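# Move box and foam block from under desk onto bookcase

## Task

Take the cardboard box and the foam block that sit beneath the desk and set both on the top of the bookcase. Then open the gripper and back the robot away from them. The robot must not tip over or be left leaning, and both objects must rest on the bookcase by themselves, not held in place by the robot.

## Robot and tools

ROBOT. TidyBot++: a mobile base 0.54 m long, 0.50 m wide and 0.38 m tall on four driven casters, carrying one seven-joint arm with a two-finger gripper. The shoulder sits 0.12 m ahead of the base centre and 0.68 m up. Cameras: base_camera (fixed on the base) and wrist_camera (on the hand, looking where the hand points). The arm begins folded, hand down, reaching up to 0.08 m beyond the base front, elbow up to 1.15 m high. A loose object may occasionally get nudged by something else.

FRAMES. Base frame: origin on the floor below the base centre, x ahead, y to the left, z upward. hand_pose is reported in it: the point between the finger pads, with its z axis along the fingers and its y axis the direction the fingers close. Odometry frame = base frame at the scene start; heading grows to the left, range -3.142 to 3.142. base_tilt is in degrees, positive when leaning forward or right. Odometry counts wheel turns, so slip appears as travel and drift builds up over many moves.

execute_actions. Argument actions: a list holding one action or none (empty = just report state and images). An action may contain:
- base: exactly one key, a relative move from where the base last reported itself. translate_m: metres straight ahead (positive forward), -2 to 2. strafe_m: metres sideways (positive left), -2 to 2. rotate_rad: turn in place, radians, positive counter-clockwise from above, -6.3 to 6.3.
- joints: absolute target angles, keyed by name. joint_1_rad any angle (spins the whole arm about vertical; positive is clockwise from above, opposite to rotate_rad). joint_2_rad (shoulder) -2.249 to 2.249. joint_3_rad any angle. joint_4_rad (elbow) -2.579 to 2.579. joint_5_rad any angle. joint_6_rad (wrist) -2.099 to 2.099. joint_7_rad any angle (hand down: positive turns counter-clockwise from above; at 1.57 the fingers open toward the robot's left and right). gripper_pos 0 (open, gap about 85 mm) to 1 (closed); gap is roughly 85 x (1 - gripper_pos) mm. Done tolerance: 0.039 rad for joints 1-4, 0.056 for 5-7, 0.03 for the gripper. Unbounded joints take the short way, so turn in steps under half a turn.
- speeds: optional caps for this action only, keyed translate_m, strafe_m (0.05 to 0.5 m/s) or rotate_rad (0.1 to 1.57 rad/s); the maximum is the default.
Base and joint motions start together. An action lasts at most 15 s; a base move needing over 8.667 s at its cap is refused. Any bad key or out-of-range value refuses the whole call. cameras: list of base_camera, wrist_camera or all; omitted/null/all gives both, [] gives none. A joint or the base not named in an action may still be driving toward an earlier target.

wait: seconds, 0 to 10; nothing new is commanded; returns state and images.
zoom_image: camera (base_camera or wrist_camera) and region [x0, y0, x1, y1] in pixels of its latest full image, top-left origin, at most 504 x 504.
finished_scene: scene = number of the scene being ended. Irreversible; call it only once both objects sit stably on the bookcase, gripper open, robot backed away. Its result tells whether it succeeded and gives the next task.

ARM GEOMETRY. Upper arm 0.42 m, forearm 0.31 m, hand 0.31 m to the hand point. With joint_1_rad = 0, joint_3_rad = 3.14, joint_5_rad = 0 the arm moves in the base x-z plane. Tilt from vertical (forward positive): upper arm = j2; forearm = j2 - j4; hand = j2 - j4 - j6. Hand point ahead of shoulder = sum of length x sin(tilt); above it = sum of length x cos(tilt). A downward-pointing hand reaches at most about 0.94 m above the floor, and only near the base. Joints move up to 1.39 rad/s (1.22 for joints 5-7). Closed fingertips extend about 20 mm beyond the hand point.

RESULT LINES. base_status / joint_status: done; off_target (stopped short, may still push); contact_stop or time_out (target dropped, holds in place). Base done only means wheels turned; a blocked base may read done while well short. A base contact_stop means it reached its goal and was then pushed, wheels still pushing until the next base command. joint command not followed plus cause: self-collision check withheld all arm targets (gripper still acts); joints show not_followed and may be retried later. on_its_own lists uncommanded motion. Gripper at 1: done = empty; off_target = something is held. motor_effort: percent of max with the action's peak in brackets, each with bias and noise. ARM HIT: arm struck base or itself. pictures lists image order. Camera calibration (K, distortion, T_world_to_cam, pos_world in base frame) is supplied and slightly inexact; wrist pose errors grow with arm extension.

CAUTIONS.
- Friction leaves joints slightly off; repeating a target does nothing. To correct, send last command + (wanted - read). hand_pose may be 1-2 cm wrong; trust images. Low reaches can strike the floor.
- A held load makes the arm sag; while holding, never command a joint to its read angle.
- No check stops the arm hitting the base.
- Driving while the arm is snagged above about 0.8 m, or pushing/pulling sideways on a raised hand, can tip the robot; retract the arm or back off to right it.
- Torque fault: a joint sensor over 104.5 N m (joints 1-4) or 51.3 N m (5-7) freezes arm and gripper 10 s and skips the rest of the call; the base keeps going. Warnings at 56.7 / 29.4.
- Holding a load heats motors: MOTOR HOT from 60 °C; at 75 °C an OVER-TEMPERATURE FAULT lets the arm sink, with joints showing limit_stop_at_motor_heat (resend targets). Do not hold loads longer than needed.
- The robot keeps its last command while you think. Avoid drops, slams and hard shoves.

Each tool is called after ">>>" by a JSON object that holds its "fn" and its "kwargs", one argument or row to a line.

## Session

I'll start by looking at the current state and the camera images.

>>> {"fn": "execute_actions", "kwargs": {
  "actions": []
}}

Scene clock: 0.00 s.
base_odometry: x=+0.000 y=+0.000 heading=+0.000 (m, m, rad; odometry frame)
base_tilt: forward=+0.0 right=+0.0 (deg)
base_status: not commanded
joint_positions: joint_1_rad=+0.028 joint_2_rad=-0.344 joint_3_rad=+3.102 joint_4_rad=-2.522 joint_5_rad=-0.043 joint_6_rad=-0.925 joint_7_rad=+1.588 gripper_pos=+0.000
joint_status: not commanded
motor_effort: joint_1_rad=+0 joint_2_rad=-2 joint_3_rad=+0 joint_4_rad=+13 joint_5_rad=+0 joint_6_rad=+1 joint_7_rad=-1 (%)
hand_pose: x=+0.2471 y=+0.0119 z=+0.5874 quat_wxyz=(-0.010, +1.000, +0.001, +0.020) (m; base frame)
pictures: base_camera, wrist_camera
Images, in order (width x height): base_camera 644x364, wrist_camera 644x476.

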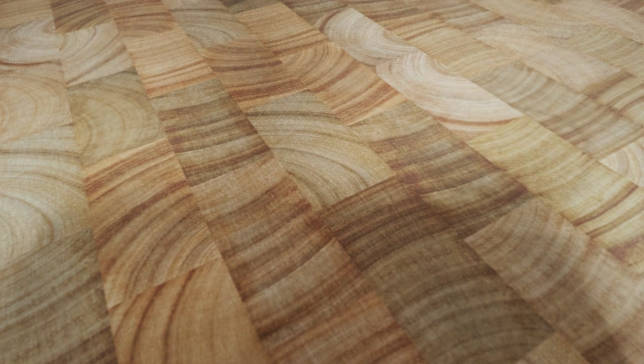

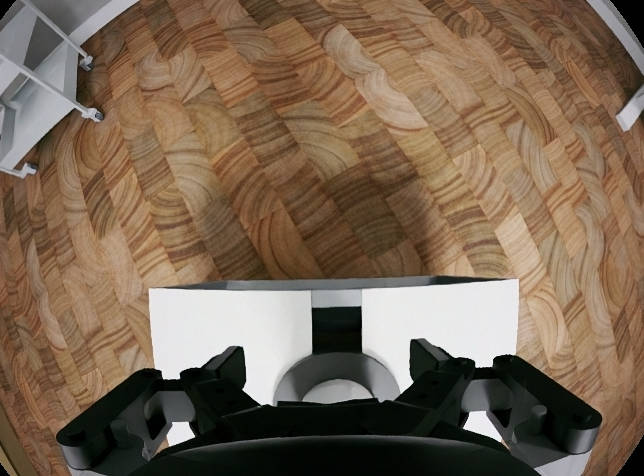

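>>> {"fn": "execute_actions", "kwargs": {
  "actions": [
    {"joints": {"joint_6_rad": 0.45}}
  ],
  "cameras": ["wrist_camera"]
}}

Scene clock: 1.93 s.
base_odometry: x=+0.000 y=+0.000 heading=+0.000 (m, m, rad; odometry frame)
base_tilt: forward=+0.0 right=+0.1 (deg)
base_status: not commanded
joint_positions: joint_1_rad=+0.028 joint_2_rad=-0.344 joint_3_rad=+3.102 joint_4_rad=-2.522 joint_5_rad=-0.043 joint_6_rad=+0.428 joint_7_rad=+1.588 gripper_pos=+0.000
joint_status: all done
motor_effort: joint_1_rad=+0(0) joint_2_rad=-7(7) joint_3_rad=+1(1) joint_4_rad=+19(19) joint_5_rad=+0(0) joint_6_rad=+8(9) joint_7_rad=-1(1) (%)
hand_pose: x=+0.5411 y=+0.0022 z=+0.8430 quat_wxyz=(+0.002, +0.767, -0.006, +0.641) (m; base frame)
pictures: wrist_camera
camera_calibration (this result's frames):
wrist_camera: T_world_to_cam=[[0.0283622, -0.997939, -0.0575687, 0.0437821], [-0.134106, 0.0532725, -0.989534, 0.966025], [0.990561, 0.0357857, -0.132319, -0.288331], [0, 0, 0, 1]] pos_world=[0.413917, 0.0025474, 0.920283]
Images, in order (width x height): wrist_camera 644x476.

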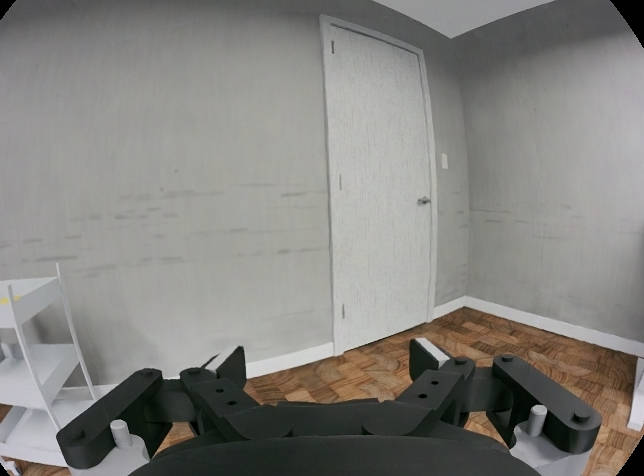

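>>> {"fn": "execute_actions", "kwargs": {
  "actions": [
    {"joints": {"joint_1_rad": 1.6, "joint_6_rad": 0.3}}
  ],
  "cameras": ["wrist_camera"]
}}

>>> {"fn": "execute_actions", "kwargs": {
  "actions": [
    {"joints": {"joint_1_rad": 3.1}}
  ],
  "cameras": ["wrist_camera"]
}}

>>> {"fn": "execute_actions", "kwargs": {
  "actions": [
    {"joints": {"joint_1_rad": -1.6}}
  ],
  "cameras": ["wrist_camera"]
}}

Scene clock: 5.23 s.
base_odometry: x=+0.000 y=+0.000 heading=+0.000 (m, m, rad; odometry frame)
base_tilt: forward=+0.0 right=+0.1 (deg)
base_status: not commanded
joint_positions: joint_1_rad=+1.577 joint_2_rad=-0.344 joint_3_rad=+3.102 joint_4_rad=-2.522 joint_5_rad=-0.043 joint_6_rad=+0.343 joint_7_rad=+1.588 gripper_pos=+0.000
joint_status: all done
motor_effort: joint_1_rad=+0(1) joint_2_rad=-7(8) joint_3_rad=+0(1) joint_4_rad=+19(19) joint_5_rad=+0(0) joint_6_rad=+8(8) joint_7_rad=-1(1) (%)
hand_pose: x=+0.1307 y=-0.4161 z=+0.8171 quat_wxyz=(+0.426, +0.564, -0.559, +0.434) (m; base frame)
pictures: wrist_camera
camera_calibration (this result's frames):
wrist_camera: T_world_to_cam=[[-0.997049, -0.0465088, -0.0610768, 0.169331], [0.0494811, 0.21895, -0.974481, 0.940345], [0.0586946, -0.974627, -0.216002, -0.100542], [0, 0, 0, 1]] pos_world=[0.128203, -0.296004, 0.904973]
Images, in order (width x height): wrist_camera 644x476.

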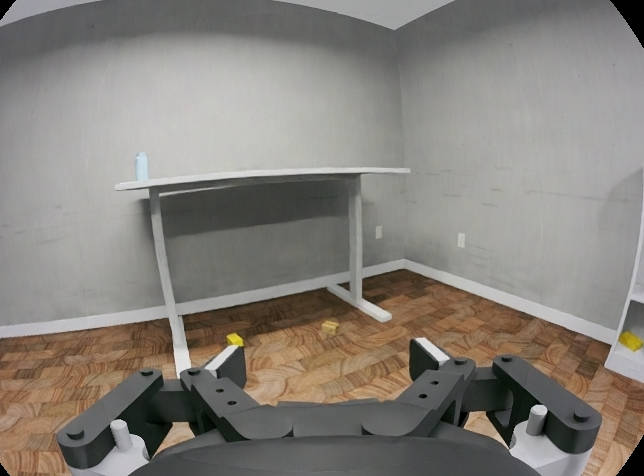

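Scene clock: 7.97 s.
base_odometry: x=+0.000 y=+0.000 heading=+0.000 (m, m, rad; odometry frame)
base_tilt: forward=+0.0 right=+0.1 (deg)
base_status: not commanded
joint_positions: joint_1_rad=+3.077 joint_2_rad=-0.344 joint_3_rad=+3.102 joint_4_rad=-2.522 joint_5_rad=-0.043 joint_6_rad=+0.343 joint_7_rad=+1.588 gripper_pos=+0.000
joint_status: all done
motor_effort: joint_1_rad=+0(1) joint_2_rad=-8(7) joint_3_rad=+1(1) joint_4_rad=+18(18) joint_5_rad=+0(0) joint_6_rad=+8(8) joint_7_rad=-1(1) (%)
hand_pose: x=-0.2952 y=-0.0411 z=+0.8171 quat_wxyz=(+0.607, +0.031, -0.793, +0.027) (m; base frame)
pictures: wrist_camera
camera_calibration (this result's frames):
wrist_camera: T_world_to_cam=[[-0.116947, 0.991258, -0.0610769, 0.0645989], [0.221902, -0.0338635, -0.974481, 0.919827], [-0.96803, -0.127516, -0.216002, 0.0216387], [0, 0, 0, 1]] pos_world=[-0.17561, -0.0301264, 0.904973]
Images, in order (width x height): wrist_camera 644x476.

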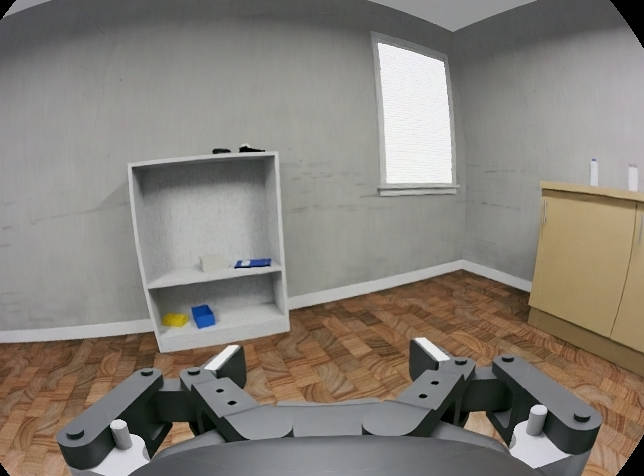

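Scene clock: 10.77 s.
base_odometry: x=+0.000 y=+0.000 heading=+0.000 (m, m, rad; odometry frame)
base_tilt: forward=+0.0 right=+0.0 (deg)
base_status: not commanded
joint_positions: joint_1_rad=+4.660 joint_2_rad=-0.344 joint_3_rad=+3.102 joint_4_rad=-2.522 joint_5_rad=-0.043 joint_6_rad=+0.343 joint_7_rad=+1.588 gripper_pos=+0.000
joint_status: all done
motor_effort: joint_1_rad=+0(1) joint_2_rad=-7(7) joint_3_rad=+0(1) joint_4_rad=+18(18) joint_5_rad=+1(0) joint_6_rad=+8(8) joint_7_rad=-1(1) (%)
hand_pose: x=+0.0830 y=+0.4147 z=+0.8171 quat_wxyz=(+0.446, -0.543, -0.580, -0.413) (m; base frame)
pictures: wrist_camera
camera_calibration (this result's frames):
wrist_camera: T_world_to_cam=[[0.992631, 0.104658, -0.061077, -0.0674408], [-0.0366099, -0.221466, -0.974481, 0.95059], [-0.115514, 0.969536, -0.216003, -0.0798107], [0, 0, 0, 1]] pos_world=[0.0925256, 0.294961, 0.904973]
Images, in order (width x height): wrist_camera 644x476.

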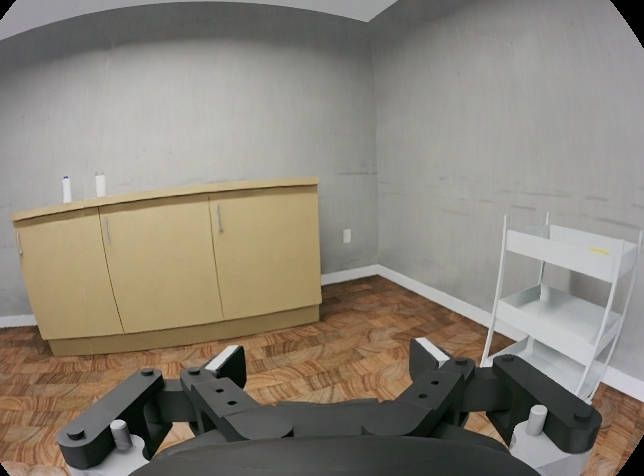

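>>> {"fn": "execute_actions", "kwargs": {
  "actions": [
    {"base": {"rotate_rad": -1.17}, "joints": {"joint_1_rad": 0.0, "joint_6_rad": 0.0}}
  ],
  "cameras": []
}}

>>> {"fn": "execute_actions", "kwargs": {
  "actions": [
    {"base": {"translate_m": 0.85}}
  ]
}}

Scene clock: 22.63 s.
base_odometry: x=+0.000 y=+0.000 heading=-1.169 (m, m, rad; odometry frame)
base_tilt: forward=+0.0 right=+0.1 (deg)
base_status: done
joint_positions: joint_1_rad=+6.260 joint_2_rad=-0.344 joint_3_rad=+3.102 joint_4_rad=-2.522 joint_5_rad=-0.043 joint_6_rad=+0.042 joint_7_rad=+1.588 gripper_pos=+0.000
joint_status: all done
motor_effort: joint_1_rad=+0(1) joint_2_rad=-7(8) joint_3_rad=+0(2) joint_4_rad=+18(18) joint_5_rad=+1(0) joint_6_rad=+7(8) joint_7_rad=-1(1) (%)
hand_pose: x=+0.4971 y=+0.0244 z=+0.7319 quat_wxyz=(+0.014, -0.876, -0.018, -0.482) (m; base frame)
pictures: none
No camera images: the call's "cameras" was empty. Leave "cameras" out to get every camera's image.

Scene clock: 25.60 s.
base_odometry: x=+0.332 y=-0.783 heading=-1.170 (m, m, rad; odometry frame)
base_tilt: forward=+0.0 right=+0.0 (deg)
base_status: done
joint_positions: joint_1_rad=+6.260 joint_2_rad=-0.344 joint_3_rad=+3.102 joint_4_rad=-2.522 joint_5_rad=-0.043 joint_6_rad=+0.040 joint_7_rad=+1.588 gripper_pos=+0.000
joint_status: not commanded
motor_effort: joint_1_rad=+0(0) joint_2_rad=-6(9) joint_3_rad=+0(1) joint_4_rad=+18(19) joint_5_rad=+1(0) joint_6_rad=+7(8) joint_7_rad=+0(1) (%)
hand_pose: x=+0.4966 y=+0.0244 z=+0.7313 quat_wxyz=(+0.014, -0.876, -0.018, -0.481) (m; base frame)
pictures: base_camera, wrist_camera
camera_calibration (this result's frames):
wrist_camera: T_world_to_cam=[[0.0620903, -0.995537, -0.0710673, 0.0538444], [-0.500788, 0.0305177, -0.865032, 0.939996], [0.86334, 0.0892997, -0.496658, 0.0684447], [0, 0, 0, 1]] pos_world=[0.408304, 0.0188055, 0.850947]
Images, in order (width x height): base_camera 644x364, wrist_camera 644x476.

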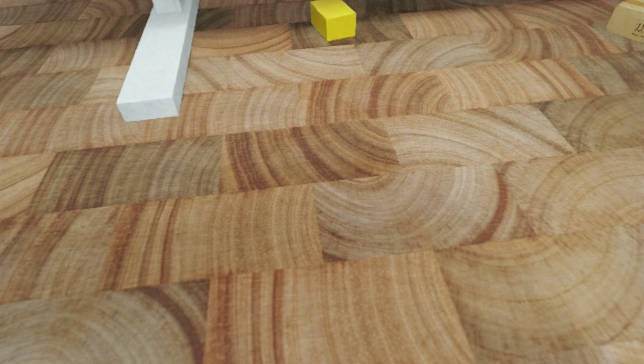

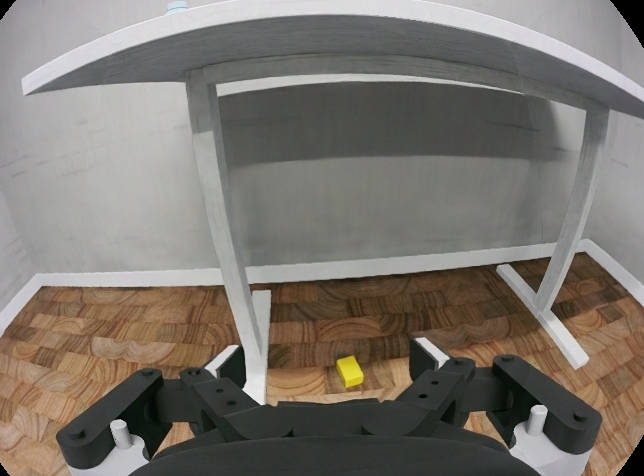

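>>> {"fn": "zoom_image", "kwargs": {
  "camera": "base_camera",
  "region": [260, 0, 420, 90]
}}

>>> {"fn": "zoom_image", "kwargs": {
  "camera": "wrist_camera",
  "region": [280, 320, 420, 420]
}}

Region (260, 0, 420, 90) of base_camera's 644x364 image, scaled by 3.150; it fills the top 284 rows of this view, and the rest is white.

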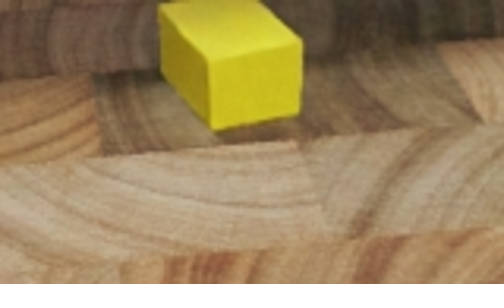

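Region (280, 320, 420, 420) of wrist_camera's 644x476 image, scaled by 3.600; it fills the top 360 rows of this view, and the rest is white.

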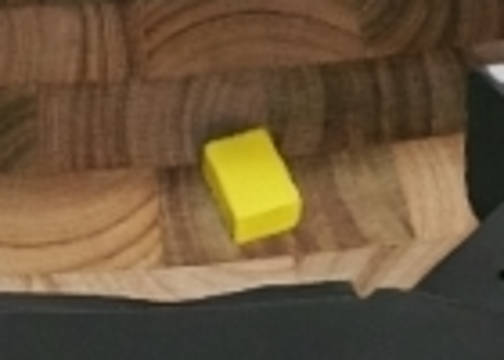

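>>> {"fn": "execute_actions", "kwargs": {
  "actions": [
    {"base": {"strafe_m": -0.22}, "joints": {"joint_1_rad": -0.35, "joint_2_rad": 1.2, "joint_4_rad": -2.3, "joint_6_rad": 1.1}}
  ],
  "cameras": []
}}

>>> {"fn": "execute_actions", "kwargs": {
  "actions": [
    {"base": {"translate_m": 0.25}, "joints": {"joint_2_rad": 1.788, "joint_4_rad": -1.618, "joint_6_rad": 1.106}}
  ]
}}

Scene clock: 34.47 s.
base_odometry: x=+0.129 y=-0.869 heading=-1.169 (m, m, rad; odometry frame)
base_tilt: forward=+0.0 right=+0.1 (deg)
base_status: done
joint_positions: joint_1_rad=+5.958 joint_2_rad=+1.188 joint_3_rad=+3.102 joint_4_rad=-2.323 joint_5_rad=-0.043 joint_6_rad=+1.057 joint_7_rad=+1.588 gripper_pos=+0.000
joint_status: all done
motor_effort: joint_1_rad=+0(2) joint_2_rad=-34(35) joint_3_rad=-1(2) joint_4_rad=-2(19) joint_5_rad=+1(1) joint_6_rad=+6(8) joint_7_rad=-1(1) (%)
hand_pose: x=+0.5647 y=+0.1616 z=+0.3058 quat_wxyz=(+0.057, -0.930, -0.145, -0.332) (m; base frame)
pictures: none
No camera images: the call's "cameras" was empty. Leave "cameras" out to get every camera's image.

Scene clock: 36.40 s.
base_odometry: x=+0.227 y=-1.099 heading=-1.170 (m, m, rad; odometry frame)
base_tilt: forward=+0.0 right=+0.0 (deg)
base_status: done
joint_positions: joint_1_rad=+5.955 joint_2_rad=+1.776 joint_3_rad=+3.102 joint_4_rad=-1.640 joint_5_rad=-0.043 joint_6_rad=+1.065 joint_7_rad=+1.588 gripper_pos=+0.000
joint_status: all done
motor_effort: joint_1_rad=+0(1) joint_2_rad=-38(39) joint_3_rad=-2(2) joint_4_rad=-1(3) joint_5_rad=+1(1) joint_6_rad=+6(7) joint_7_rad=-1(1) (%)
hand_pose: x=+0.6344 y=+0.1849 z=+0.0748 quat_wxyz=(+0.063, -0.914, -0.131, -0.379) (m; base frame)
pictures: base_camera, wrist_camera
camera_calibration (this result's frames):
wrist_camera: T_world_to_cam=[[0.28868, -0.953976, -0.0812028, 0.00771658], [-0.66081, -0.137154, -0.737915, 0.559181], [0.692816, 0.266681, -0.66999, -0.302519], [0, 0, 0, 1]] pos_world=[0.576874, 0.164731, 0.21057]
Images, in order (width x height): base_camera 644x364, wrist_camera 644x476.

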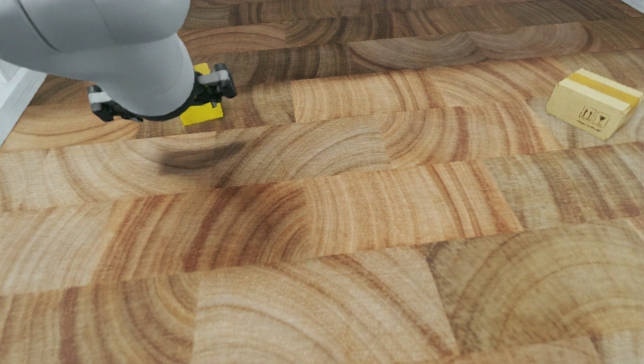

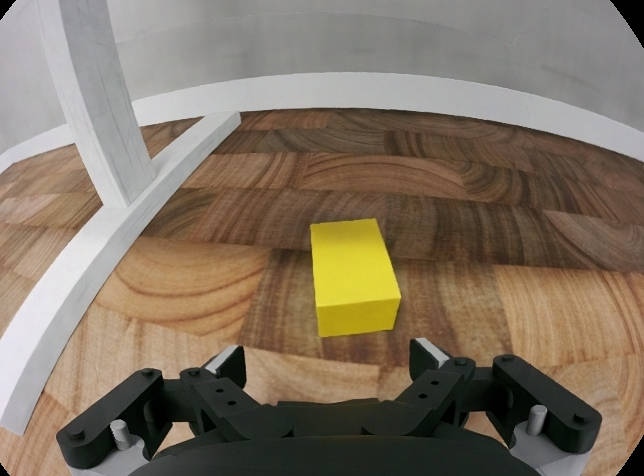

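>>> {"fn": "execute_actions", "kwargs": {
  "actions": [
    {"joints": {"joint_1_rad": -0.268, "joint_2_rad": 1.894, "joint_4_rad": -1.248, "joint_6_rad": 0.81}}
  ]
}}

Scene clock: 40.83 s.
base_odometry: x=+0.227 y=-1.099 heading=-1.170 (m, m, rad; odometry frame)
base_tilt: forward=+0.0 right=+0.0 (deg)
base_status: not commanded
joint_positions: joint_1_rad=+5.992 joint_2_rad=+1.875 joint_3_rad=+3.102 joint_4_rad=-1.269 joint_5_rad=-0.043 joint_6_rad=+0.852 joint_7_rad=+1.588 gripper_pos=+0.000
joint_status: all done
motor_effort: joint_1_rad=+0(0) joint_2_rad=-41(42) joint_3_rad=-1(2) joint_4_rad=+4(4) joint_5_rad=+0(2) joint_6_rad=+7(7) joint_7_rad=-1(1) (%)
hand_pose: x=+0.7239 y=+0.1901 z=+0.0360 quat_wxyz=(+0.062, -0.905, -0.108, -0.406) (m; base frame)
pictures: base_camera, wrist_camera
camera_calibration (this result's frames):
wrist_camera: T_world_to_cam=[[0.25118, -0.963687, -0.0906421, 0.0131041], [-0.624937, -0.0899472, -0.775476, 0.556895], [0.739163, 0.25143, -0.624836, -0.424186], [0, 0, 0, 1]] pos_world=[0.658275, 0.169372, 0.168]
Images, in order (width x height): base_camera 644x364, wrist_camera 644x476.

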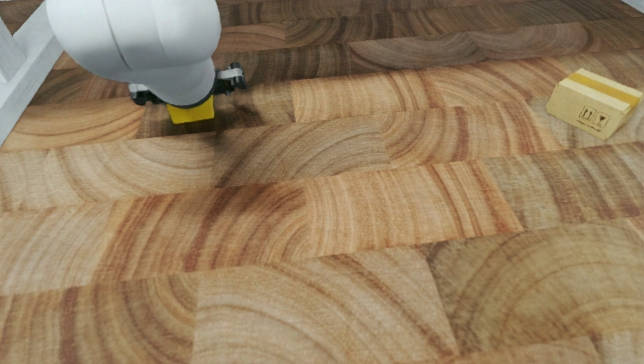

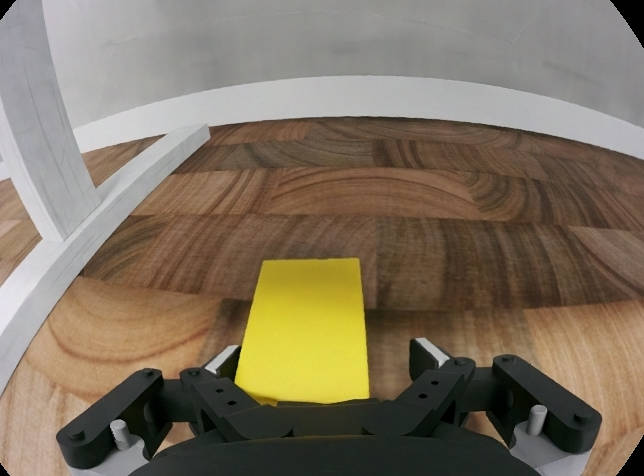

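>>> {"fn": "execute_actions", "kwargs": {
  "actions": [
    {"joints": {"gripper_pos": 1.0}}
  ],
  "cameras": ["wrist_camera"]
}}

Scene clock: 49.73 s.
base_odometry: x=+0.227 y=-1.099 heading=-1.170 (m, m, rad; odometry frame)
base_tilt: forward=+0.0 right=+0.0 (deg)
base_status: not commanded
joint_positions: joint_1_rad=+5.992 joint_2_rad=+1.875 joint_3_rad=+3.102 joint_4_rad=-1.268 joint_5_rad=-0.043 joint_6_rad=+0.852 joint_7_rad=+1.588 gripper_pos=+0.390
joint_status: gripper_pos off_target (ended at +0.390, target +1.000)
motor_effort: joint_1_rad=+1(1) joint_2_rad=-39(42) joint_3_rad=-1(2) joint_4_rad=+7(7) joint_5_rad=+0(1) joint_6_rad=+4(7) joint_7_rad=-1(1) (%)
hand_pose: x=+0.7249 y=+0.1902 z=+0.0366 quat_wxyz=(+0.062, -0.905, -0.108, -0.407) (m; base frame)
pictures: wrist_camera
camera_calibration (this result's frames):
wrist_camera: T_world_to_cam=[[0.251032, -0.963721, -0.0906911, 0.0131164], [-0.623574, -0.0893437, -0.776642, 0.556905], [0.740363, 0.251514, -0.62338, -0.425565], [0, 0, 0, 1]] pos_world=[0.659052, 0.169432, 0.168416]
Images, in order (width x height): wrist_camera 644x476.

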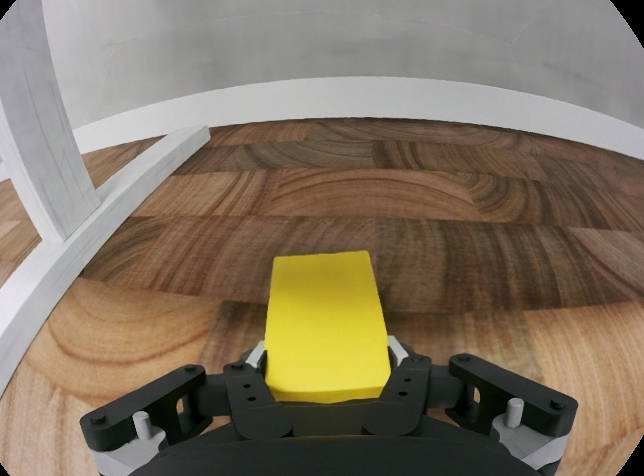

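>>> {"fn": "execute_actions", "kwargs": {
  "actions": [
    {"base": {"translate_m": -1.03}, "joints": {"joint_2_rad": 1.6, "joint_4_rad": -1.5, "joint_6_rad": 0.8}}
  ],
  "cameras": []
}}

>>> {"fn": "execute_actions", "kwargs": {
  "actions": [
    {"base": {"strafe_m": -0.81}, "joints": {"joint_1_rad": 1.533, "joint_2_rad": 0.215, "joint_4_rad": -0.335, "joint_6_rad": -1.75}}
  ],
  "cameras": ["wrist_camera"]
}}

Scene clock: 56.43 s.
base_odometry: x=-0.175 y=-0.150 heading=-1.171 (m, m, rad; odometry frame)
base_tilt: forward=+0.0 right=+0.0 (deg)
base_status: done
joint_positions: joint_1_rad=+6.001 joint_2_rad=+1.596 joint_3_rad=+3.102 joint_4_rad=-1.486 joint_5_rad=-0.043 joint_6_rad=+0.838 joint_7_rad=+1.588 gripper_pos=+0.390
joint_status: all done
motor_effort: joint_1_rad=-1(3) joint_2_rad=-47(47) joint_3_rad=-2(3) joint_4_rad=+6(7) joint_5_rad=+1(1) joint_6_rad=+7(7) joint_7_rad=-1(1) (%)
hand_pose: x=+0.7719 y=+0.2012 z=+0.1644 quat_wxyz=(+0.067, -0.895, -0.106, -0.429) (m; base frame)
pictures: none
No camera images: the call's "cameras" was empty. Leave "cameras" out to get every camera's image.

Scene clock: 60.10 s.
base_odometry: x=-0.921 y=-0.466 heading=-1.171 (m, m, rad; odometry frame)
base_tilt: forward=+0.0 right=+0.1 (deg)
base_status: done
joint_positions: joint_1_rad=+7.821 joint_2_rad=+0.208 joint_3_rad=+3.106 joint_4_rad=-0.344 joint_5_rad=-0.060 joint_6_rad=-1.713 joint_7_rad=+1.588 gripper_pos=+0.395
joint_status: all done
motor_effort: joint_1_rad=+0(28) joint_2_rad=-22(61) joint_3_rad=+0(29) joint_4_rad=+13(31) joint_5_rad=+0(42) joint_6_rad=+7(15) joint_7_rad=-1(3) (%)
hand_pose: x=+0.1682 y=-0.4880 z=+1.1626 quat_wxyz=(-0.272, -0.676, +0.601, -0.327) (m; base frame)
pictures: wrist_camera
camera_calibration (this result's frames):
wrist_camera: T_world_to_cam=[[-0.986337, -0.137068, -0.0913847, 0.213739], [-0.0107282, 0.606991, -0.794636, 1.2813], [0.164389, -0.782799, -0.600169, 0.424294], [0, 0, 0, 1]] pos_world=[0.154815, -0.416303, 1.29235]
Images, in order (width x height): wrist_camera 644x476.

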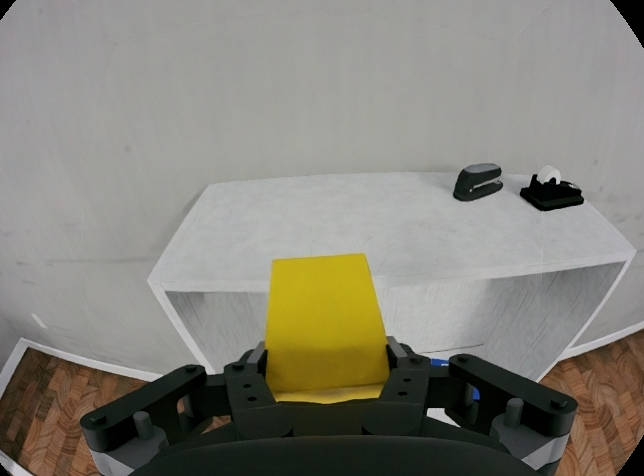

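>>> {"fn": "execute_actions", "kwargs": {
  "actions": [
    {"base": {"strafe_m": -0.19}, "joints": {"joint_2_rad": 0.31, "joint_6_rad": -1.61}}
  ],
  "cameras": ["wrist_camera"]
}}

Scene clock: 63.67 s.
base_odometry: x=-1.096 y=-0.539 heading=-1.171 (m, m, rad; odometry frame)
base_tilt: forward=+0.0 right=+0.1 (deg)
base_status: done
joint_positions: joint_1_rad=+7.821 joint_2_rad=+0.321 joint_3_rad=+3.106 joint_4_rad=-0.344 joint_5_rad=-0.060 joint_6_rad=-1.650 joint_7_rad=+1.588 gripper_pos=+0.395
joint_status: all done
motor_effort: joint_1_rad=+0(0) joint_2_rad=-29(33) joint_3_rad=-1(1) joint_4_rad=+14(16) joint_5_rad=+0(0) joint_6_rad=+7(8) joint_7_rad=-1(0) (%)
hand_pose: x=+0.1708 y=-0.5525 z=+1.1186 quat_wxyz=(-0.254, -0.682, +0.611, -0.313) (m; base frame)
pictures: wrist_camera
camera_calibration (this result's frames):
wrist_camera: T_world_to_cam=[[-0.986353, -0.129534, -0.101626, 0.218992], [-0.00617587, 0.645932, -0.76337, 1.27134], [0.164526, -0.752325, -0.637918, 0.406004], [0, 0, 0, 1]] pos_world=[0.157057, -0.487389, 1.25176]
Images, in order (width x height): wrist_camera 644x476.

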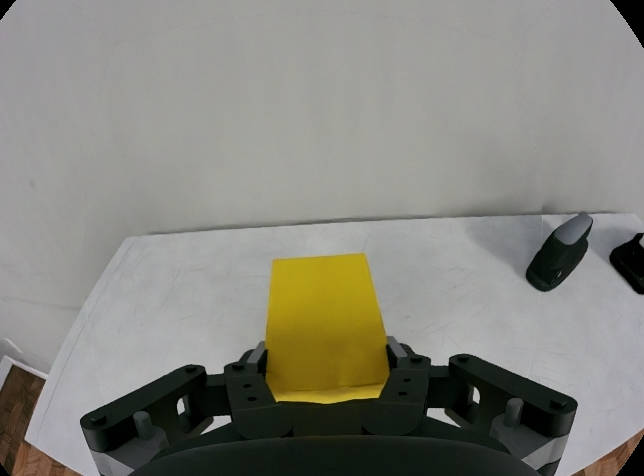

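>>> {"fn": "execute_actions", "kwargs": {
  "actions": [
    {"joints": {"joint_2_rad": 0.38, "joint_6_rad": -1.526}}
  ],
  "cameras": ["wrist_camera"]
}}

Scene clock: 65.50 s.
base_odometry: x=-1.096 y=-0.539 heading=-1.171 (m, m, rad; odometry frame)
base_tilt: forward=+0.0 right=+0.1 (deg)
base_status: not commanded
joint_positions: joint_1_rad=+7.821 joint_2_rad=+0.376 joint_3_rad=+3.106 joint_4_rad=-0.344 joint_5_rad=-0.060 joint_6_rad=-1.566 joint_7_rad=+1.588 gripper_pos=+0.395
joint_status: all done
motor_effort: joint_1_rad=+0(0) joint_2_rad=-31(33) joint_3_rad=-1(1) joint_4_rad=+15(16) joint_5_rad=+0(0) joint_6_rad=+7(7) joint_7_rad=-1(0) (%)
hand_pose: x=+0.1725 y=-0.5934 z=+1.1066 quat_wxyz=(-0.262, -0.675, +0.609, -0.323) (m; base frame)
pictures: wrist_camera
camera_calibration (this result's frames):
wrist_camera: T_world_to_cam=[[-0.986115, -0.128287, -0.105451, 0.219108], [0.00233926, 0.624207, -0.781255, 1.29397], [0.166049, -0.770654, -0.61524, 0.331044], [0, 0, 0, 1]] pos_world=[0.158069, -0.524477, 1.2377]
Images, in order (width x height): wrist_camera 644x476.

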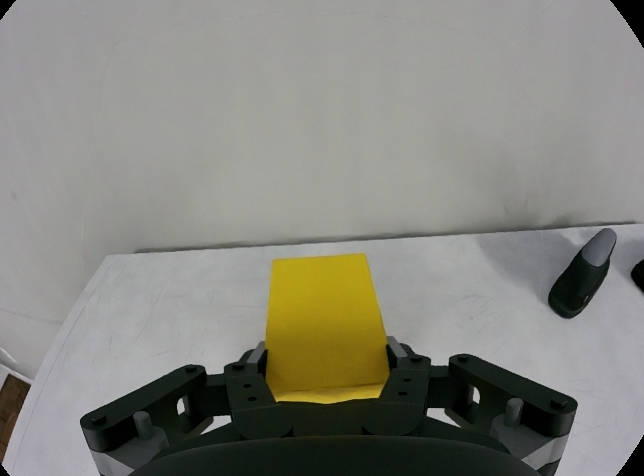

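>>> {"fn": "execute_actions", "kwargs": {
  "actions": [
    {"joints": {"joint_2_rad": 0.41}}
  ],
  "cameras": []
}}

Scene clock: 66.40 s.
base_odometry: x=-1.096 y=-0.539 heading=-1.171 (m, m, rad; odometry frame)
base_tilt: forward=+0.0 right=+0.1 (deg)
base_status: not commanded
joint_positions: joint_1_rad=+7.821 joint_2_rad=+0.388 joint_3_rad=+3.106 joint_4_rad=-0.343 joint_5_rad=-0.060 joint_6_rad=-1.564 joint_7_rad=+1.588 gripper_pos=+0.395
joint_status: all done
motor_effort: joint_1_rad=+0(0) joint_2_rad=-27(33) joint_3_rad=+0(1) joint_4_rad=+14(15) joint_5_rad=+0(0) joint_6_rad=+6(7) joint_7_rad=-1(1) (%)
hand_pose: x=+0.1727 y=-0.5992 z=+1.0998 quat_wxyz=(-0.259, -0.677, +0.610, -0.320) (m; base frame)
pictures: none
No camera images: the call's "cameras" was empty. Leave "cameras" out to get every camera's image.

>>> {"fn": "execute_actions", "kwargs": {
  "actions": [
    {"joints": {"gripper_pos": 0.0, "joint_2_rad": 0.39}}
  ],
  "cameras": ["wrist_camera"]
}}

Scene clock: 67.63 s.
base_odometry: x=-1.096 y=-0.539 heading=-1.171 (m, m, rad; odometry frame)
base_tilt: forward=+0.0 right=+0.1 (deg)
base_status: not commanded
joint_positions: joint_1_rad=+7.821 joint_2_rad=+0.388 joint_3_rad=+3.106 joint_4_rad=-0.343 joint_5_rad=-0.060 joint_6_rad=-1.564 joint_7_rad=+1.588 gripper_pos=+0.000
joint_status: all done
motor_effort: joint_1_rad=+0(0) joint_2_rad=-31(33) joint_3_rad=-1(1) joint_4_rad=+15(16) joint_5_rad=+0(0) joint_6_rad=+7(7) joint_7_rad=-1(1) (%)
hand_pose: x=+0.1727 y=-0.5990 z=+1.1002 quat_wxyz=(-0.259, -0.677, +0.610, -0.321) (m; base frame)
pictures: wrist_camera
camera_calibration (this result's frames):
wrist_camera: T_world_to_cam=[[-0.986141, -0.127192, -0.106524, 0.219746], [0.0023637, 0.631232, -0.775591, 1.29043], [0.16589, -0.765094, -0.622183, 0.3338], [0, 0, 0, 1]] pos_world=[0.158276, -0.531223, 1.23194]
Images, in order (width x height): wrist_camera 644x476.

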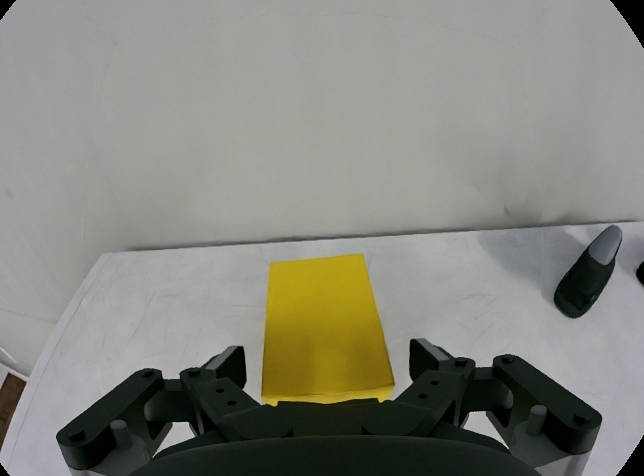

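>>> {"fn": "execute_actions", "kwargs": {
  "actions": [
    {"base": {"strafe_m": 0.227}, "joints": {"joint_2_rad": 0.1, "joint_6_rad": 0.3}}
  ],
  "cameras": []
}}

>>> {"fn": "execute_actions", "kwargs": {
  "actions": [
    {"base": {"translate_m": 1.07}, "joints": {"joint_1_rad": -0.72, "joint_2_rad": 1.79, "joint_4_rad": -1.63, "joint_6_rad": 1.14}}
  ]
}}

Scene clock: 75.20 s.
base_odometry: x=-0.887 y=-0.451 heading=-1.172 (m, m, rad; odometry frame)
base_tilt: forward=+0.0 right=+0.0 (deg)
base_status: done
joint_positions: joint_1_rad=+7.821 joint_2_rad=+0.096 joint_3_rad=+3.106 joint_4_rad=-0.341 joint_5_rad=-0.060 joint_6_rad=+0.278 joint_7_rad=+1.588 gripper_pos=+0.000
joint_status: all done
motor_effort: joint_1_rad=+0(2) joint_2_rad=-14(39) joint_3_rad=+0(1) joint_4_rad=+9(18) joint_5_rad=+1(1) joint_6_rad=+2(9) joint_7_rad=-1(1) (%)
hand_pose: x=+0.1268 y=-0.2230 z=+1.6926 quat_wxyz=(-0.666, -0.050, +0.063, -0.742) (m; base frame)
pictures: none
No camera images: the call's "cameras" was empty. Leave "cameras" out to get every camera's image.

Scene clock: 78.67 s.
base_odometry: x=-0.471 y=-1.437 heading=-1.171 (m, m, rad; odometry frame)
base_tilt: forward=+0.0 right=+0.0 (deg)
base_status: done
joint_positions: joint_1_rad=+5.584 joint_2_rad=+1.778 joint_3_rad=+3.094 joint_4_rad=-1.609 joint_5_rad=-0.060 joint_6_rad=+1.098 joint_7_rad=+1.588 gripper_pos=+0.000
joint_status: all done
motor_effort: joint_1_rad=+0(8) joint_2_rad=-39(60) joint_3_rad=-2(4) joint_4_rad=+0(19) joint_5_rad=+1(2) joint_6_rad=+7(10) joint_7_rad=-1(1) (%)
hand_pose: x=+0.5503 y=+0.3714 z=+0.0858 quat_wxyz=(+0.138, -0.866, -0.284, -0.389) (m; base frame)
pictures: base_camera, wrist_camera
camera_calibration (this result's frames):
wrist_camera: T_world_to_cam=[[0.601676, -0.794209, -0.0849568, -0.0204108], [-0.538441, -0.324734, -0.777579, 0.543039], [0.589972, 0.513595, -0.623019, -0.325723], [0, 0, 0, 1]] pos_world=[0.496843, 0.327422, 0.21759]
Images, in order (width x height): base_camera 644x364, wrist_camera 644x476.

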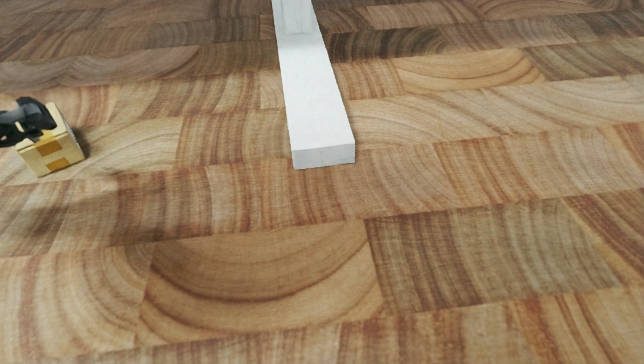

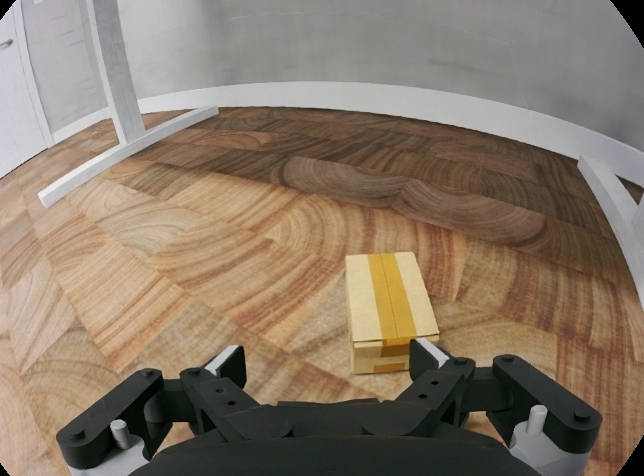

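>>> {"fn": "execute_actions", "kwargs": {
  "actions": [
    {"joints": {"joint_1_rad": -0.598}}
  ],
  "cameras": ["wrist_camera"]
}}

Scene clock: 81.53 s.
base_odometry: x=-0.471 y=-1.437 heading=-1.171 (m, m, rad; odometry frame)
base_tilt: forward=+0.0 right=+0.0 (deg)
base_status: not commanded
joint_positions: joint_1_rad=+5.674 joint_2_rad=+1.778 joint_3_rad=+3.098 joint_4_rad=-1.609 joint_5_rad=-0.060 joint_6_rad=+1.098 joint_7_rad=+1.588 gripper_pos=+0.000
joint_status: all done
motor_effort: joint_1_rad=+0(2) joint_2_rad=-39(39) joint_3_rad=-2(3) joint_4_rad=+0(0) joint_5_rad=+1(1) joint_6_rad=+7(7) joint_7_rad=-1(0) (%)
hand_pose: x=+0.5829 y=+0.3296 z=+0.0857 quat_wxyz=(+0.119, -0.877, -0.246, -0.395) (m; base frame)
pictures: wrist_camera
camera_calibration (this result's frames):
wrist_camera: T_world_to_cam=[[0.529072, -0.844718, -0.0808357, -0.0145852], [-0.563273, -0.278346, -0.777976, 0.54622], [0.63467, 0.457138, -0.623072, -0.331028], [0, 0, 0, 1]] pos_world=[0.525482, 0.291044, 0.217512]
Images, in order (width x height): wrist_camera 644x476.

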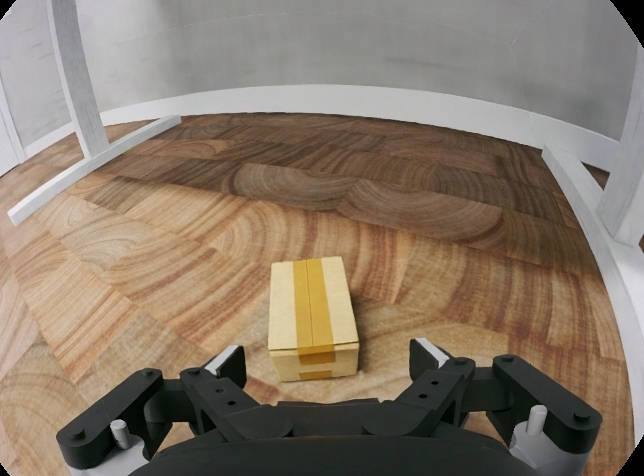

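>>> {"fn": "execute_actions", "kwargs": {
  "actions": [
    {"joints": {"joint_1_rad": -0.644, "joint_2_rad": 1.898, "joint_4_rad": -1.272, "joint_6_rad": 0.83}}
  ]
}}

Scene clock: 84.17 s.
base_odometry: x=-0.471 y=-1.437 heading=-1.171 (m, m, rad; odometry frame)
base_tilt: forward=+0.0 right=+0.0 (deg)
base_status: not commanded
joint_positions: joint_1_rad=+5.664 joint_2_rad=+1.880 joint_3_rad=+3.098 joint_4_rad=-1.294 joint_5_rad=-0.060 joint_6_rad=+0.871 joint_7_rad=+1.588 gripper_pos=+0.000
joint_status: all done
motor_effort: joint_1_rad=+0(1) joint_2_rad=-41(42) joint_3_rad=-1(2) joint_4_rad=+4(4) joint_5_rad=+1(1) joint_6_rad=+7(7) joint_7_rad=-1(1) (%)
hand_pose: x=+0.6221 y=+0.3657 z=+0.0319 quat_wxyz=(+0.123, -0.880, -0.246, -0.387) (m; base frame)
pictures: base_camera, wrist_camera
camera_calibration (this result's frames):
wrist_camera: T_world_to_cam=[[0.53135, -0.842067, -0.092685, -0.0112436], [-0.575987, -0.278872, -0.76842, 0.544241], [0.621214, 0.461685, -0.633198, -0.398895], [0, 0, 0, 1]] pos_world=[0.567249, 0.32647, 0.164584]
Images, in order (width x height): base_camera 644x364, wrist_camera 644x476.

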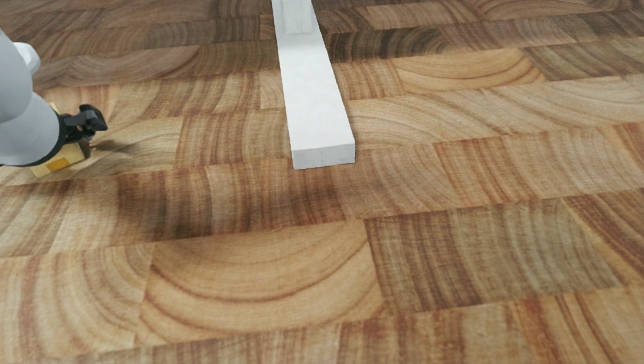

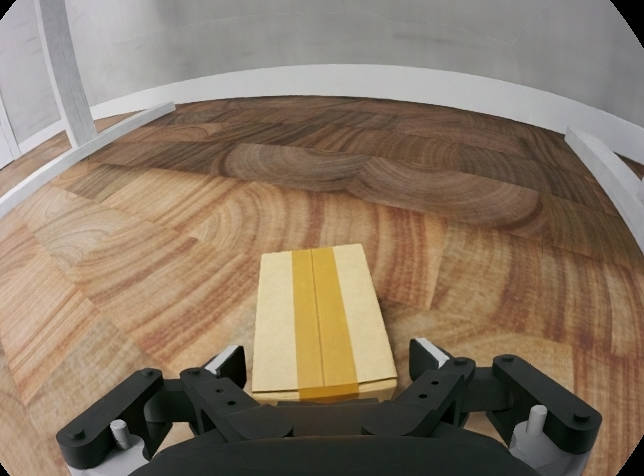

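The box sits centred between the fingers, so I'll close the gripper.

>>> {"fn": "execute_actions", "kwargs": {
  "actions": [
    {"joints": {"gripper_pos": 1.0}}
  ],
  "cameras": ["wrist_camera"]
}}

Scene clock: 85.40 s.
base_odometry: x=-0.471 y=-1.437 heading=-1.171 (m, m, rad; odometry frame)
base_tilt: forward=+0.0 right=+0.0 (deg)
base_status: not commanded
joint_positions: joint_1_rad=+5.664 joint_2_rad=+1.880 joint_3_rad=+3.098 joint_4_rad=-1.292 joint_5_rad=-0.060 joint_6_rad=+0.871 joint_7_rad=+1.588 gripper_pos=+0.349
joint_status: gripper_pos off_target (ended at +0.349, target +1.000)
motor_effort: joint_1_rad=+0(0) joint_2_rad=-40(42) joint_3_rad=-2(2) joint_4_rad=+3(4) joint_5_rad=+0(1) joint_6_rad=+6(7) joint_7_rad=-1(1) (%)
hand_pose: x=+0.6231 y=+0.3665 z=+0.0325 quat_wxyz=(+0.124, -0.880, -0.246, -0.388) (m; base frame)
pictures: wrist_camera
camera_calibration (this result's frames):
wrist_camera: T_world_to_cam=[[0.531565, -0.841919, -0.0927975, -0.0112507], [-0.574466, -0.27784, -0.769931, 0.544263], [0.622437, 0.462578, -0.631343, -0.400671], [0, 0, 0, 1]] pos_world=[0.568033, 0.327087, 0.16504]
Images, in order (width x height): wrist_camera 644x476.

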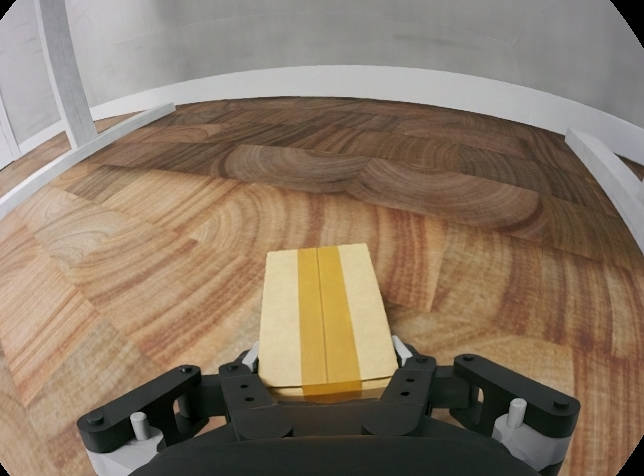

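>>> {"fn": "execute_actions", "kwargs": {
  "actions": [
    {"base": {"translate_m": -0.45}, "joints": {"joint_1_rad": 0.6, "joint_2_rad": 1.6, "joint_4_rad": -1.5, "joint_6_rad": 0.8}}
  ],
  "cameras": []
}}

>>> {"fn": "execute_actions", "kwargs": {
  "actions": [
    {"base": {"translate_m": -0.48}, "joints": {"joint_2_rad": 0.215, "joint_4_rad": -0.335, "joint_6_rad": -1.75}}
  ],
  "cameras": []
}}

>>> {"fn": "execute_actions", "kwargs": {
  "actions": [
    {"base": {"strafe_m": -0.225}, "joints": {"joint_1_rad": 1.555}}
  ],
  "cameras": ["wrist_camera"]
}}

Scene clock: 92.90 s.
base_odometry: x=-0.646 y=-1.022 heading=-1.172 (m, m, rad; odometry frame)
base_tilt: forward=+0.0 right=+0.1 (deg)
base_status: done
joint_positions: joint_1_rad=+6.869 joint_2_rad=+1.621 joint_3_rad=+3.103 joint_4_rad=-1.481 joint_5_rad=-0.060 joint_6_rad=+0.837 joint_7_rad=+1.588 gripper_pos=+0.349
joint_status: all done
motor_effort: joint_1_rad=+0(4) joint_2_rad=-45(47) joint_3_rad=-2(4) joint_4_rad=+5(6) joint_5_rad=+1(2) joint_6_rad=+7(7) joint_7_rad=-1(1) (%)
hand_pose: x=+0.6824 y=-0.3659 z=+0.1479 quat_wxyz=(-0.121, -0.858, +0.289, -0.406) (m; base frame)
pictures: none
No camera images: the call's "cameras" was empty. Leave "cameras" out to get every camera's image.

Scene clock: 96.20 s.
base_odometry: x=-0.832 y=-0.580 heading=-1.172 (m, m, rad; odometry frame)
base_tilt: forward=+0.0 right=+0.1 (deg)
base_status: done
joint_positions: joint_1_rad=+6.874 joint_2_rad=+0.213 joint_3_rad=+3.103 joint_4_rad=-0.350 joint_5_rad=-0.060 joint_6_rad=-1.717 joint_7_rad=+1.588 gripper_pos=+0.349
joint_status: all done
motor_effort: joint_1_rad=+0(3) joint_2_rad=-23(55) joint_3_rad=+0(3) joint_4_rad=+14(21) joint_5_rad=+0(0) joint_6_rad=+7(8) joint_7_rad=+0(1) (%)
hand_pose: x=+0.5458 y=-0.2448 z=+1.1572 quat_wxyz=(-0.090, -0.879, +0.226, -0.409) (m; base frame)
pictures: none
No camera images: the call's "cameras" was empty. Leave "cameras" out to get every camera's image.

Scene clock: 98.43 s.
base_odometry: x=-1.040 y=-0.667 heading=-1.172 (m, m, rad; odometry frame)
base_tilt: forward=+0.0 right=+0.0 (deg)
base_status: done
joint_positions: joint_1_rad=+7.818 joint_2_rad=+0.226 joint_3_rad=+3.103 joint_4_rad=-0.350 joint_5_rad=-0.060 joint_6_rad=-1.717 joint_7_rad=+1.588 gripper_pos=+0.349
joint_status: all done
motor_effort: joint_1_rad=+0(2) joint_2_rad=-25(29) joint_3_rad=+0(1) joint_4_rad=+14(15) joint_5_rad=+0(1) joint_6_rad=+7(8) joint_7_rad=-1(1) (%)
hand_pose: x=+0.1716 y=-0.4954 z=+1.1506 quat_wxyz=(-0.262, -0.682, +0.603, -0.320) (m; base frame)
pictures: wrist_camera
camera_calibration (this result's frames):
wrist_camera: T_world_to_cam=[[-0.985401, -0.141674, -0.0944137, 0.216021], [-0.0158539, 0.628504, -0.777645, 1.26834], [0.169512, -0.764795, -0.621574, 0.443406], [0, 0, 0, 1]] pos_world=[0.157813, -0.427438, 1.28232]
Images, in order (width x height): wrist_camera 644x476.

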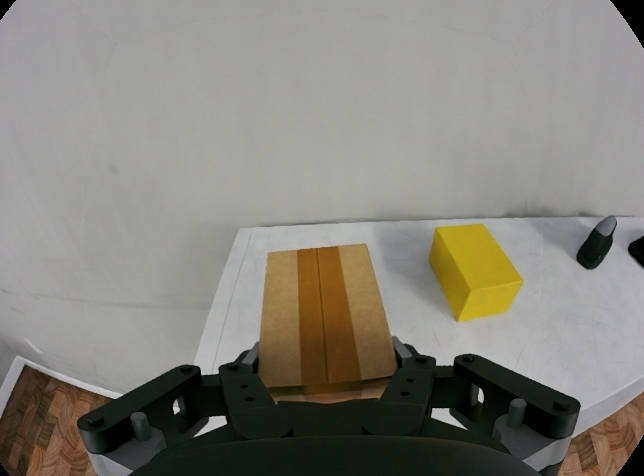

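>>> {"fn": "execute_actions", "kwargs": {
  "actions": [
    {"joints": {"joint_2_rad": 0.39, "joint_6_rad": -1.526}}
  ],
  "cameras": ["wrist_camera"]
}}

Scene clock: 100.30 s.
base_odometry: x=-1.040 y=-0.667 heading=-1.172 (m, m, rad; odometry frame)
base_tilt: forward=+0.0 right=+0.1 (deg)
base_status: not commanded
joint_positions: joint_1_rad=+7.818 joint_2_rad=+0.395 joint_3_rad=+3.103 joint_4_rad=-0.349 joint_5_rad=-0.060 joint_6_rad=-1.558 joint_7_rad=+1.588 gripper_pos=+0.349
joint_status: all done
motor_effort: joint_1_rad=+0(1) joint_2_rad=-35(36) joint_3_rad=-1(1) joint_4_rad=+16(17) joint_5_rad=+0(0) joint_6_rad=+7(8) joint_7_rad=-1(2) (%)
hand_pose: x=+0.1765 y=-0.6030 z=+1.0948 quat_wxyz=(-0.255, -0.679, +0.609, -0.320) (m; base frame)
pictures: wrist_camera
camera_calibration (this result's frames):
wrist_camera: T_world_to_cam=[[-0.98514, -0.132975, -0.108701, 0.221149], [-0.000847727, 0.636658, -0.771146, 1.28772], [0.171749, -0.759595, -0.62731, 0.334627], [0, 0, 0, 1]] pos_world=[0.161482, -0.53625, 1.22698]
Images, in order (width x height): wrist_camera 644x476.

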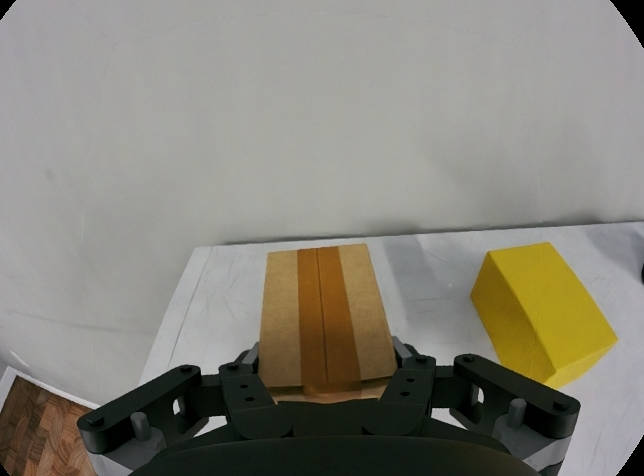

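>>> {"fn": "execute_actions", "kwargs": {
  "actions": [
    {"joints": {"joint_2_rad": 0.43}}
  ],
  "cameras": []
}}

Scene clock: 101.13 s.
base_odometry: x=-1.040 y=-0.667 heading=-1.172 (m, m, rad; odometry frame)
base_tilt: forward=+0.0 right=+0.1 (deg)
base_status: not commanded
joint_positions: joint_1_rad=+7.818 joint_2_rad=+0.400 joint_3_rad=+3.103 joint_4_rad=-0.344 joint_5_rad=-0.060 joint_6_rad=-1.557 joint_7_rad=+1.588 gripper_pos=+0.349
joint_status: all done
motor_effort: joint_1_rad=+0(0) joint_2_rad=-29(35) joint_3_rad=-1(1) joint_4_rad=+13(17) joint_5_rad=+0(0) joint_6_rad=+6(7) joint_7_rad=-1(1) (%)
hand_pose: x=+0.1766 y=-0.6052 z=+1.0938 quat_wxyz=(-0.255, -0.679, +0.609, -0.320) (m; base frame)
pictures: none
No camera images: the call's "cameras" was empty. Leave "cameras" out to get every camera's image.

The effort dropped, so the box is touching the top. I'll release it.

>>> {"fn": "execute_actions", "kwargs": {
  "actions": [
    {"joints": {"gripper_pos": 0.0, "joint_2_rad": 0.4}}
  ],
  "cameras": ["wrist_camera"]
}}

>>> {"fn": "execute_actions", "kwargs": {
  "actions": [
    {"base": {"strafe_m": 0.35}, "joints": {"joint_2_rad": 0.1}}
  ],
  "cameras": ["wrist_camera"]
}}

Scene clock: 102.50 s.
base_odometry: x=-1.040 y=-0.667 heading=-1.172 (m, m, rad; odometry frame)
base_tilt: forward=+0.0 right=+0.1 (deg)
base_status: not commanded
joint_positions: joint_1_rad=+7.818 joint_2_rad=+0.400 joint_3_rad=+3.103 joint_4_rad=-0.344 joint_5_rad=-0.060 joint_6_rad=-1.557 joint_7_rad=+1.588 gripper_pos=+0.000
joint_status: all done
motor_effort: joint_1_rad=+0(0) joint_2_rad=-31(33) joint_3_rad=-1(1) joint_4_rad=+15(16) joint_5_rad=+0(0) joint_6_rad=+7(7) joint_7_rad=-1(1) (%)
hand_pose: x=+0.1766 y=-0.6051 z=+1.0939 quat_wxyz=(-0.255, -0.679, +0.609, -0.320) (m; base frame)
pictures: wrist_camera
camera_calibration (this result's frames):
wrist_camera: T_world_to_cam=[[-0.98513, -0.132895, -0.108895, 0.221073], [-0.000608237, 0.636498, -0.771278, 1.28842], [0.171811, -0.759743, -0.627114, 0.332144], [0, 0, 0, 1]] pos_world=[0.161503, -0.538357, 1.2261]
Images, in order (width x height): wrist_camera 644x476.

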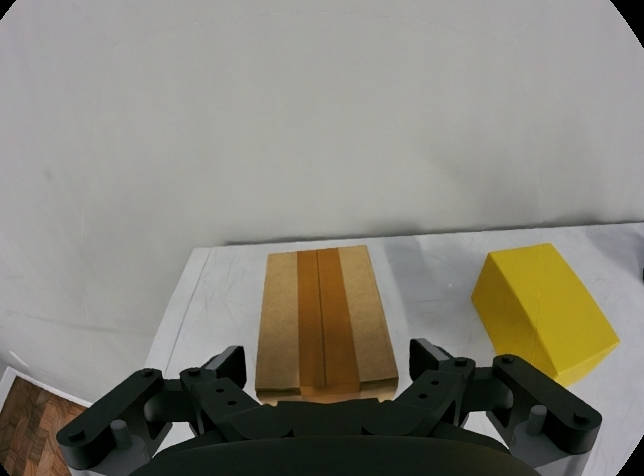

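Scene clock: 104.77 s.
base_odometry: x=-0.717 y=-0.531 heading=-1.173 (m, m, rad; odometry frame)
base_tilt: forward=+0.0 right=+0.0 (deg)
base_status: done
joint_positions: joint_1_rad=+7.818 joint_2_rad=+0.088 joint_3_rad=+3.103 joint_4_rad=-0.340 joint_5_rad=-0.060 joint_6_rad=-1.557 joint_7_rad=+1.588 gripper_pos=+0.000
joint_status: all done
motor_effort: joint_1_rad=+0(2) joint_2_rad=-17(39) joint_3_rad=+0(2) joint_4_rad=+12(17) joint_5_rad=+0(1) joint_6_rad=+8(8) joint_7_rad=-1(1) (%)
hand_pose: x=+0.1706 y=-0.4490 z=+1.2619 quat_wxyz=(-0.356, -0.629, +0.553, -0.416) (m; base frame)
pictures: wrist_camera
camera_calibration (this result's frames):
wrist_camera: T_world_to_cam=[[-0.984141, -0.161431, -0.0735315, 0.196674], [0.00958365, 0.36553, -0.93075, 1.39646], [0.17713, -0.916694, -0.358185, 0.146417], [0, 0, 0, 1]] pos_world=[0.154237, -0.344477, 1.36666]
Images, in order (width x height): wrist_camera 644x476.

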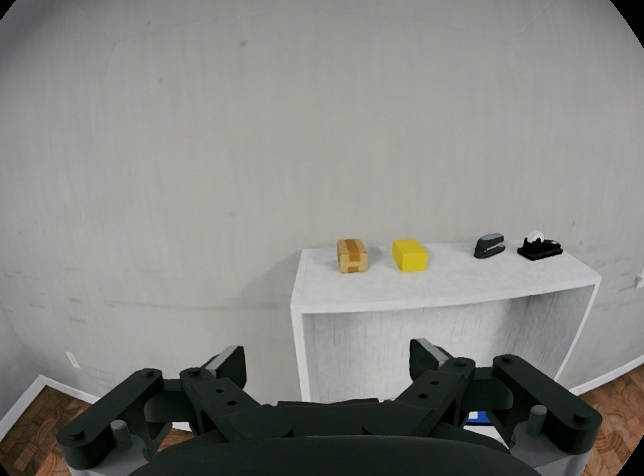

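Both objects are on top of the bookcase and the robot is clear, so I'll end scene 1.

>>> {"fn": "finished_scene", "kwargs": {
  "scene": 1
}}

The scene is finished: the task was done.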